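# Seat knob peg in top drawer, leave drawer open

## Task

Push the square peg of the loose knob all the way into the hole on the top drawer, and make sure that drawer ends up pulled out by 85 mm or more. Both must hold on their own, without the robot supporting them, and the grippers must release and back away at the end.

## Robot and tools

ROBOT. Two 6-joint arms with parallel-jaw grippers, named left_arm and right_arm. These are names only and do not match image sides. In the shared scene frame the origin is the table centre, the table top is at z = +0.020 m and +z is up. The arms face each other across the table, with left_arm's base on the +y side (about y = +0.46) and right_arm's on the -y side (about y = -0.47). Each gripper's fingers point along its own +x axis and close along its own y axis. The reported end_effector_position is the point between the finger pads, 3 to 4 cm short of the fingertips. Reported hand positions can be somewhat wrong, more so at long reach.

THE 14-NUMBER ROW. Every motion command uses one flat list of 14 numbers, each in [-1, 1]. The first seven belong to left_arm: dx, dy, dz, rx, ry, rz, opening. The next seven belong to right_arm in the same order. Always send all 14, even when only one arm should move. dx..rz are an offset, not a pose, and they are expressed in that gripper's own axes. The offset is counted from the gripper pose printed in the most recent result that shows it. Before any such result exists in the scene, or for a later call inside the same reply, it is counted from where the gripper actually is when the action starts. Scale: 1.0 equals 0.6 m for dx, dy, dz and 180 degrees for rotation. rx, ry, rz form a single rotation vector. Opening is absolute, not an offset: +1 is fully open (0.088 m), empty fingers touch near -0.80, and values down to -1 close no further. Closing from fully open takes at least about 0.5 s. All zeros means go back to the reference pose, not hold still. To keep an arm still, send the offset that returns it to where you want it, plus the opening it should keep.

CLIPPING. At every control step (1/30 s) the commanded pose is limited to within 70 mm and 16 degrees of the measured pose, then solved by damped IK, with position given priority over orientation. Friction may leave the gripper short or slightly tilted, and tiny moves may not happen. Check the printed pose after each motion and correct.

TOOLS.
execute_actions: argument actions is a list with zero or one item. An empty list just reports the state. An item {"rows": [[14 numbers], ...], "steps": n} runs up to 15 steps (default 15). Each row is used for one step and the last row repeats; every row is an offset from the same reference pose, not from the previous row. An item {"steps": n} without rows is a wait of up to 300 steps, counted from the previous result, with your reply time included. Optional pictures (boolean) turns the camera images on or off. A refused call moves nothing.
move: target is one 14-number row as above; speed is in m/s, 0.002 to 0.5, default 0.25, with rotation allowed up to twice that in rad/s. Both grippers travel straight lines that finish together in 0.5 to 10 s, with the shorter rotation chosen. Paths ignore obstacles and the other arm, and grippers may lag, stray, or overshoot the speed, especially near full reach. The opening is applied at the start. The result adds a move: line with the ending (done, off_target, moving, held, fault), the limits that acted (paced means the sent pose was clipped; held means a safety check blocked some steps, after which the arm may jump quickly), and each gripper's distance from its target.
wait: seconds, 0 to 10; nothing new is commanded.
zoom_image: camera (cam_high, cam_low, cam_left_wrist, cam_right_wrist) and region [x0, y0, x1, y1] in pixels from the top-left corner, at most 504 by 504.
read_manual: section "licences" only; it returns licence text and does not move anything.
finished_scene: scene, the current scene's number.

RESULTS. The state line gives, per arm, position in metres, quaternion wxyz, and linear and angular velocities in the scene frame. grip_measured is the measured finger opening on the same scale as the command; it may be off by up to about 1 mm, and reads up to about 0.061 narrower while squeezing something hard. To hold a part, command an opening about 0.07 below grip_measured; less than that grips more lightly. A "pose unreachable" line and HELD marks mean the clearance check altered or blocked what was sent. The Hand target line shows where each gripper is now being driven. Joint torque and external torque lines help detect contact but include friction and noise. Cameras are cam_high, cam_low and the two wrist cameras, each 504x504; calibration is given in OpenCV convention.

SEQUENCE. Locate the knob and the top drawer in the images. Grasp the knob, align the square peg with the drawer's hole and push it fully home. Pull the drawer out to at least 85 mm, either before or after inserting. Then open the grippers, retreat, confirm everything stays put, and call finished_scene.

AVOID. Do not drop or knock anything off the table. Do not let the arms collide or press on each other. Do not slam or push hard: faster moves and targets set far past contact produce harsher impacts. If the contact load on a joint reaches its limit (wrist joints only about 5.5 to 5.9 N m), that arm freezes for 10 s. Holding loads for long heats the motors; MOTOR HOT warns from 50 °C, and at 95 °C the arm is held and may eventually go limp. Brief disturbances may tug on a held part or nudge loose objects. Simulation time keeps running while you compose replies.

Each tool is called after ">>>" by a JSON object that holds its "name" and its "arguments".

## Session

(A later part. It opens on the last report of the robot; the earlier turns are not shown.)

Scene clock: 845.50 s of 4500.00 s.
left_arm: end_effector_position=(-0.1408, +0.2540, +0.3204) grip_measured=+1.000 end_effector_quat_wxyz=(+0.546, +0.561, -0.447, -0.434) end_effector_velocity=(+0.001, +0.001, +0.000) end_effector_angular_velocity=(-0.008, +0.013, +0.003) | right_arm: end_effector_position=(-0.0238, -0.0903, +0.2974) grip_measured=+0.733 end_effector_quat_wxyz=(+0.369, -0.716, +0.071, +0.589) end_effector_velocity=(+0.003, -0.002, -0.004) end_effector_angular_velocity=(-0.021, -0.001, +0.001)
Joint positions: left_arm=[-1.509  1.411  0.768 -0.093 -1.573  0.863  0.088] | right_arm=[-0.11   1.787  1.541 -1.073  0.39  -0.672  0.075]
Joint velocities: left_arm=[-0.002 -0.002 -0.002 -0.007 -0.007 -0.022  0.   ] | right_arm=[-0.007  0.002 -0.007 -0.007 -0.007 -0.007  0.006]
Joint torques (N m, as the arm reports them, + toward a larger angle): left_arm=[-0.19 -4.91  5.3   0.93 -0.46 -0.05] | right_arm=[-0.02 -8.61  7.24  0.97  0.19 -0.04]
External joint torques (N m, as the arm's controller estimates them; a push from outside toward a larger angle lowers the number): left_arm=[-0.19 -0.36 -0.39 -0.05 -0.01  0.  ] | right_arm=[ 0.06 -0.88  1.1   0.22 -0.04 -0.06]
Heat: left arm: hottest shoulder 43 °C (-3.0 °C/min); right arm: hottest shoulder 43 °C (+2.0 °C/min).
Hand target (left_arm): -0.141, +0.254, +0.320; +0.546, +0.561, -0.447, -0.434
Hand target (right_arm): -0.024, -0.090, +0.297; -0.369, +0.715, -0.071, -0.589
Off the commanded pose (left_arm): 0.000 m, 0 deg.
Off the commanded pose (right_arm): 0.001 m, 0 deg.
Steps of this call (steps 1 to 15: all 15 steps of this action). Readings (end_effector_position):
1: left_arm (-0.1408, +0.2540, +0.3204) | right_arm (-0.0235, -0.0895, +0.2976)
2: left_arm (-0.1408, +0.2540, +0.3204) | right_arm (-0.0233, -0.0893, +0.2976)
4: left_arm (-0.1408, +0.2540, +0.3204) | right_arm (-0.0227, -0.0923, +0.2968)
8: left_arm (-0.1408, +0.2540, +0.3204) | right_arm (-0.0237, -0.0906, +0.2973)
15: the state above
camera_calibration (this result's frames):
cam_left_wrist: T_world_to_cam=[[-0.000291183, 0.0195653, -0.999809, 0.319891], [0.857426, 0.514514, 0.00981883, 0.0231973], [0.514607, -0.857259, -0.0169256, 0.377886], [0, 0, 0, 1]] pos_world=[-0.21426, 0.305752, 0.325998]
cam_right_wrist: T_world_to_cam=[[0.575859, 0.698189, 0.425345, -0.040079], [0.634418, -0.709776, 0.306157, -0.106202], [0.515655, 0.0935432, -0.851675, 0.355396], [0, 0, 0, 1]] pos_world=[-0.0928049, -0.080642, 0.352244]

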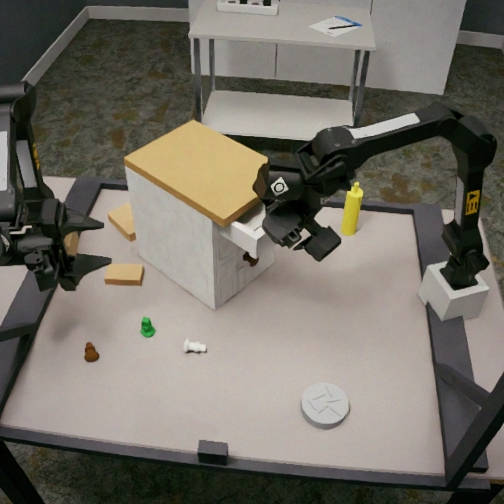

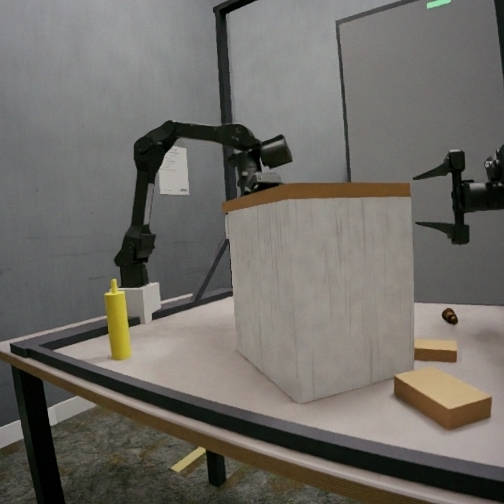

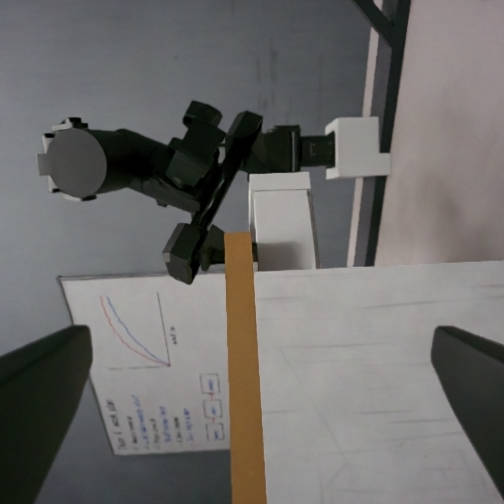

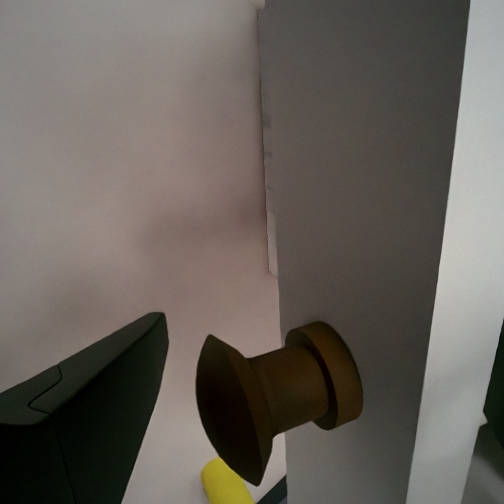

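>>> {"name": "move", "arguments": {"target": [0,0,0,0,0,0,1, -0.17,-0.024,0,0,0,0,0.75], "speed": 0.1}}

>>> {"name": "move", "arguments": {"target": [0,0,0,0,0,0,1, -0.1,0.25,-0.1,0,0,0,1], "speed": 0.2}}

Scene clock: 852.23 s of 4500.00 s.
left_arm: end_effector_position=(-0.1408, +0.2540, +0.3204) grip_measured=+1.000 end_effector_quat_wxyz=(+0.546, +0.561, -0.447, -0.434) end_effector_velocity=(+0.002, -0.000, +0.000) end_effector_angular_velocity=(-0.005, -0.001, +0.008) | right_arm: end_effector_position=(-0.0452, -0.1154, +0.3946) grip_measured=+0.748 end_effector_quat_wxyz=(+0.367, -0.715, +0.072, +0.590) end_effector_velocity=(+0.002, -0.005, +0.002) end_effector_angular_velocity=(-0.025, -0.004, +0.006)
Joint positions: left_arm=[-1.509  1.411  0.768 -0.093 -1.573  0.863  0.088] | right_arm=[-0.027  1.809  1.969 -1.513  0.405 -0.586  0.076]
Joint velocities: left_arm=[ 0.002 -0.002 -0.002 -0.007 -0.007 -0.007  0.   ] | right_arm=[-0.002  0.002  0.017 -0.037 -0.007 -0.007 -0.   ]
Joint torques (N m, as the arm reports them, + toward a larger angle): left_arm=[ 0.15 -4.73  5.28  0.96 -0.46 -0.04] | right_arm=[ 0.19 -7.01  8.4   0.65  0.39  0.2 ]
External joint torques (N m, as the arm's controller estimates them; a push from outside toward a larger angle lowers the number): left_arm=[ 0.15 -0.15 -0.42 -0.02 -0.01  0.01] | right_arm=[ 0.2   0.52  2.74 -0.02  0.15  0.17]
Heat: left arm: hottest shoulder 43 °C (-2.0 °C/min); right arm: hottest shoulder 43 °C (+2.0 °C/min).
Hand target (left_arm): -0.141, +0.254, +0.320; +0.546, +0.561, -0.447, -0.434
Hand target (right_arm): -0.047, -0.113, +0.395; -0.369, +0.716, -0.071, -0.589
Off the commanded pose (left_arm): 0.000 m, 0 deg.
Off the commanded pose (right_arm): 0.002 m, 0 deg.
After step 90, 2.23 s passed at rest.
move: done
camera_calibration (this result's frames):
cam_left_wrist: T_world_to_cam=[[-0.000291183, 0.0195653, -0.999809, 0.319891], [0.857426, 0.514514, 0.00981883, 0.0231973], [0.514607, -0.857259, -0.0169256, 0.377886], [0, 0, 0, 1]] pos_world=[-0.21426, 0.305752, 0.325998]
cam_right_wrist: T_world_to_cam=[[0.57575, 0.700739, 0.42128, -0.0496987], [0.636787, -0.707489, 0.306532, -0.139988], [0.51285, 0.0917798, -0.853558, 0.452009], [0, 0, 0, 1]] pos_world=[-0.114056, -0.105699, 0.449664]

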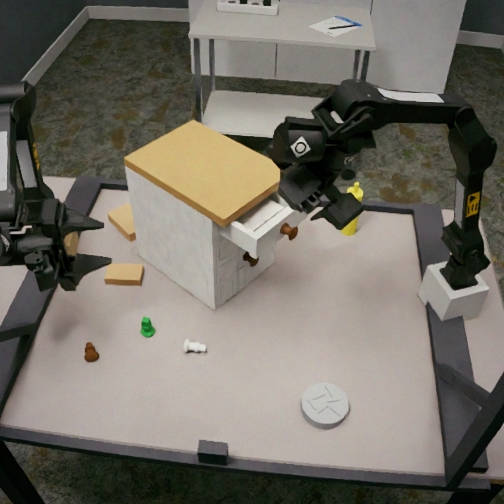

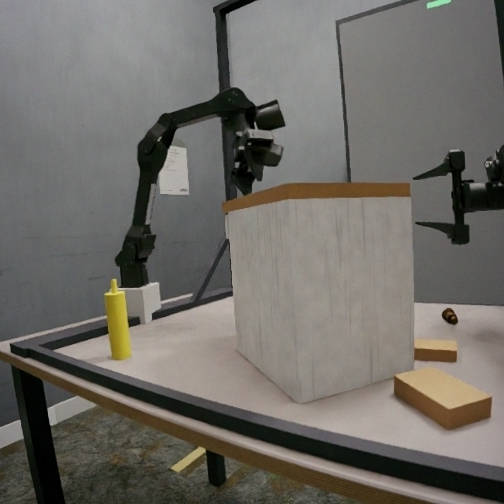

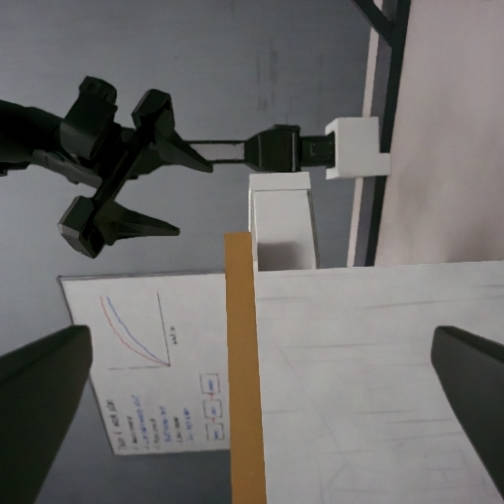

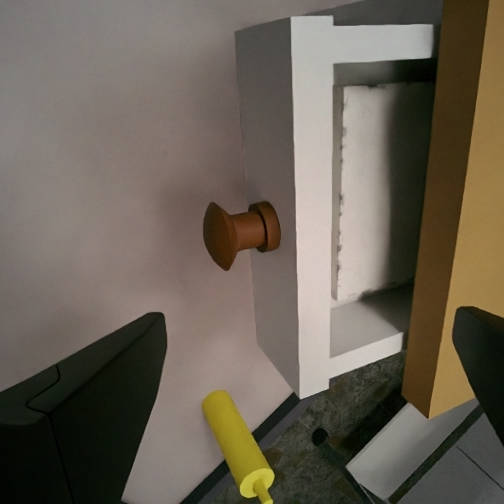

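Scene clock: 853.67 s of 4500.00 s.
left_arm: end_effector_position=(-0.1408, +0.2540, +0.3204) grip_measured=+1.000 end_effector_quat_wxyz=(+0.546, +0.561, -0.447, -0.434) end_effector_velocity=(+0.002, +0.001, -0.000) end_effector_angular_velocity=(-0.005, -0.001, +0.003) | right_arm: end_effector_position=(-0.0988, -0.2780, +0.3861) grip_measured=+0.989 end_effector_quat_wxyz=(+0.372, -0.674, +0.046, +0.636) end_effector_velocity=(+0.002, -0.003, +0.001) end_effector_angular_velocity=(+0.008, +0.003, -0.013)
Joint positions: left_arm=[-1.509  1.411  0.768 -0.093 -1.573  0.863  0.088] | right_arm=[ 0.478  1.349  1.469 -1.562  0.452 -0.096  0.087]
Joint velocities: left_arm=[-0.002 -0.002 -0.002 -0.022 -0.007 -0.022  0.   ] | right_arm=[ 0.007 -0.012 -0.007 -0.007  0.007  0.022 -0.   ]
Joint torques (N m, as the arm reports them, + toward a larger angle): left_arm=[-0.15 -4.73  5.18  0.93 -0.46 -0.07] | right_arm=[ 0.16 -5.22  5.15  0.61  0.41  0.14]
External joint torques (N m, as the arm's controller estimates them; a push from outside toward a larger angle lowers the number): left_arm=[-0.15 -0.22 -0.48 -0.04 -0.01 -0.01] | right_arm=[ 0.17 -1.34 -0.44  0.05  0.11  0.11]
Heat: left arm: hottest shoulder 43 °C (-2.0 °C/min); right arm: hottest shoulder 43 °C (+2.0 °C/min).
Hand target (left_arm): -0.141, +0.254, +0.320; +0.546, +0.561, -0.447, -0.434
Hand target (right_arm): -0.097, -0.280, +0.384; -0.373, +0.676, -0.046, -0.634
Off the commanded pose (left_arm): 0.000 m, 0 deg.
Off the commanded pose (right_arm): 0.004 m, 8 deg.
joint sent to its limit (right arm) — the command would take joint 4 (wrist pitch) past its lower limit, so that joint was sent only as far as its limit.
move: off_target (right_arm)
camera_calibration (this result's frames):
cam_left_wrist: T_world_to_cam=[[-0.000291183, 0.0195653, -0.999809, 0.319891], [0.857426, 0.514514, 0.00981883, 0.0231973], [0.514607, -0.857259, -0.0169256, 0.377886], [0, 0, 0, 1]] pos_world=[-0.21426, 0.305752, 0.325998]
cam_right_wrist: T_world_to_cam=[[0.574605, 0.702314, 0.420219, 0.099469], [0.700506, -0.687547, 0.191233, -0.161996], [0.423226, 0.184483, -0.887043, 0.517043], [0, 0, 0, 1]] pos_world=[-0.162502, -0.276624, 0.44782]

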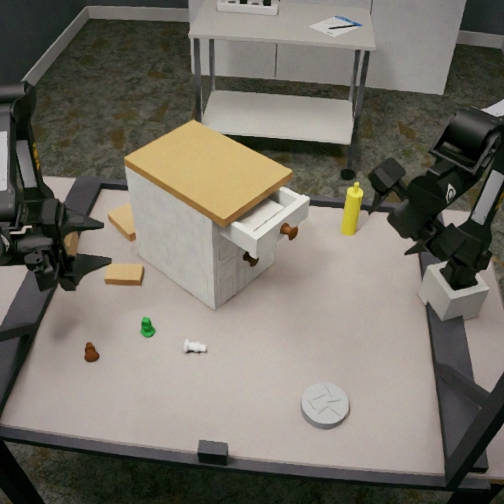

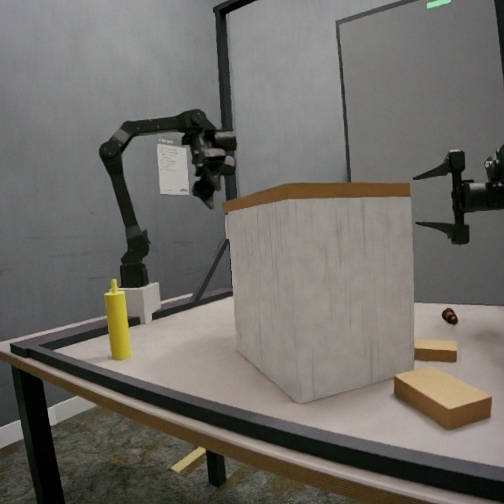

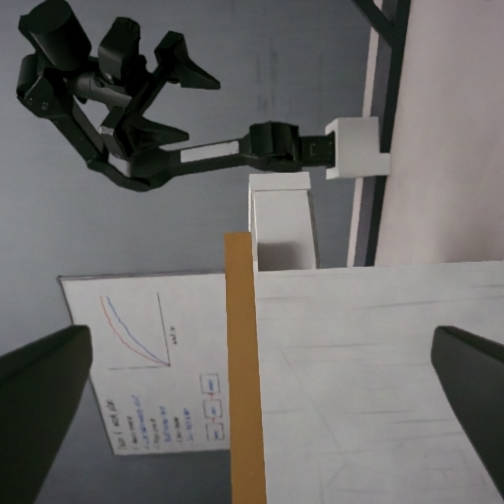

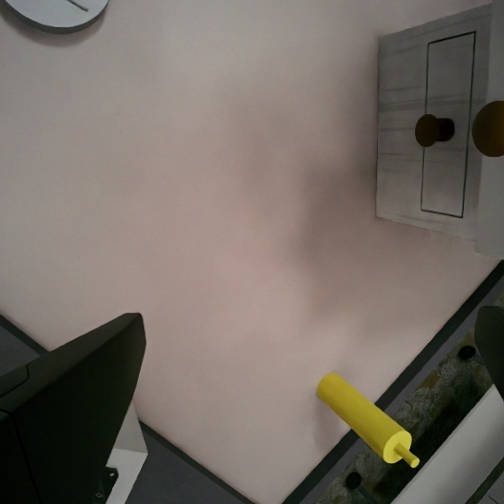

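>>> {"name": "finished_scene", "arguments": {"scene": 2}}

The scene is finished: the task was done.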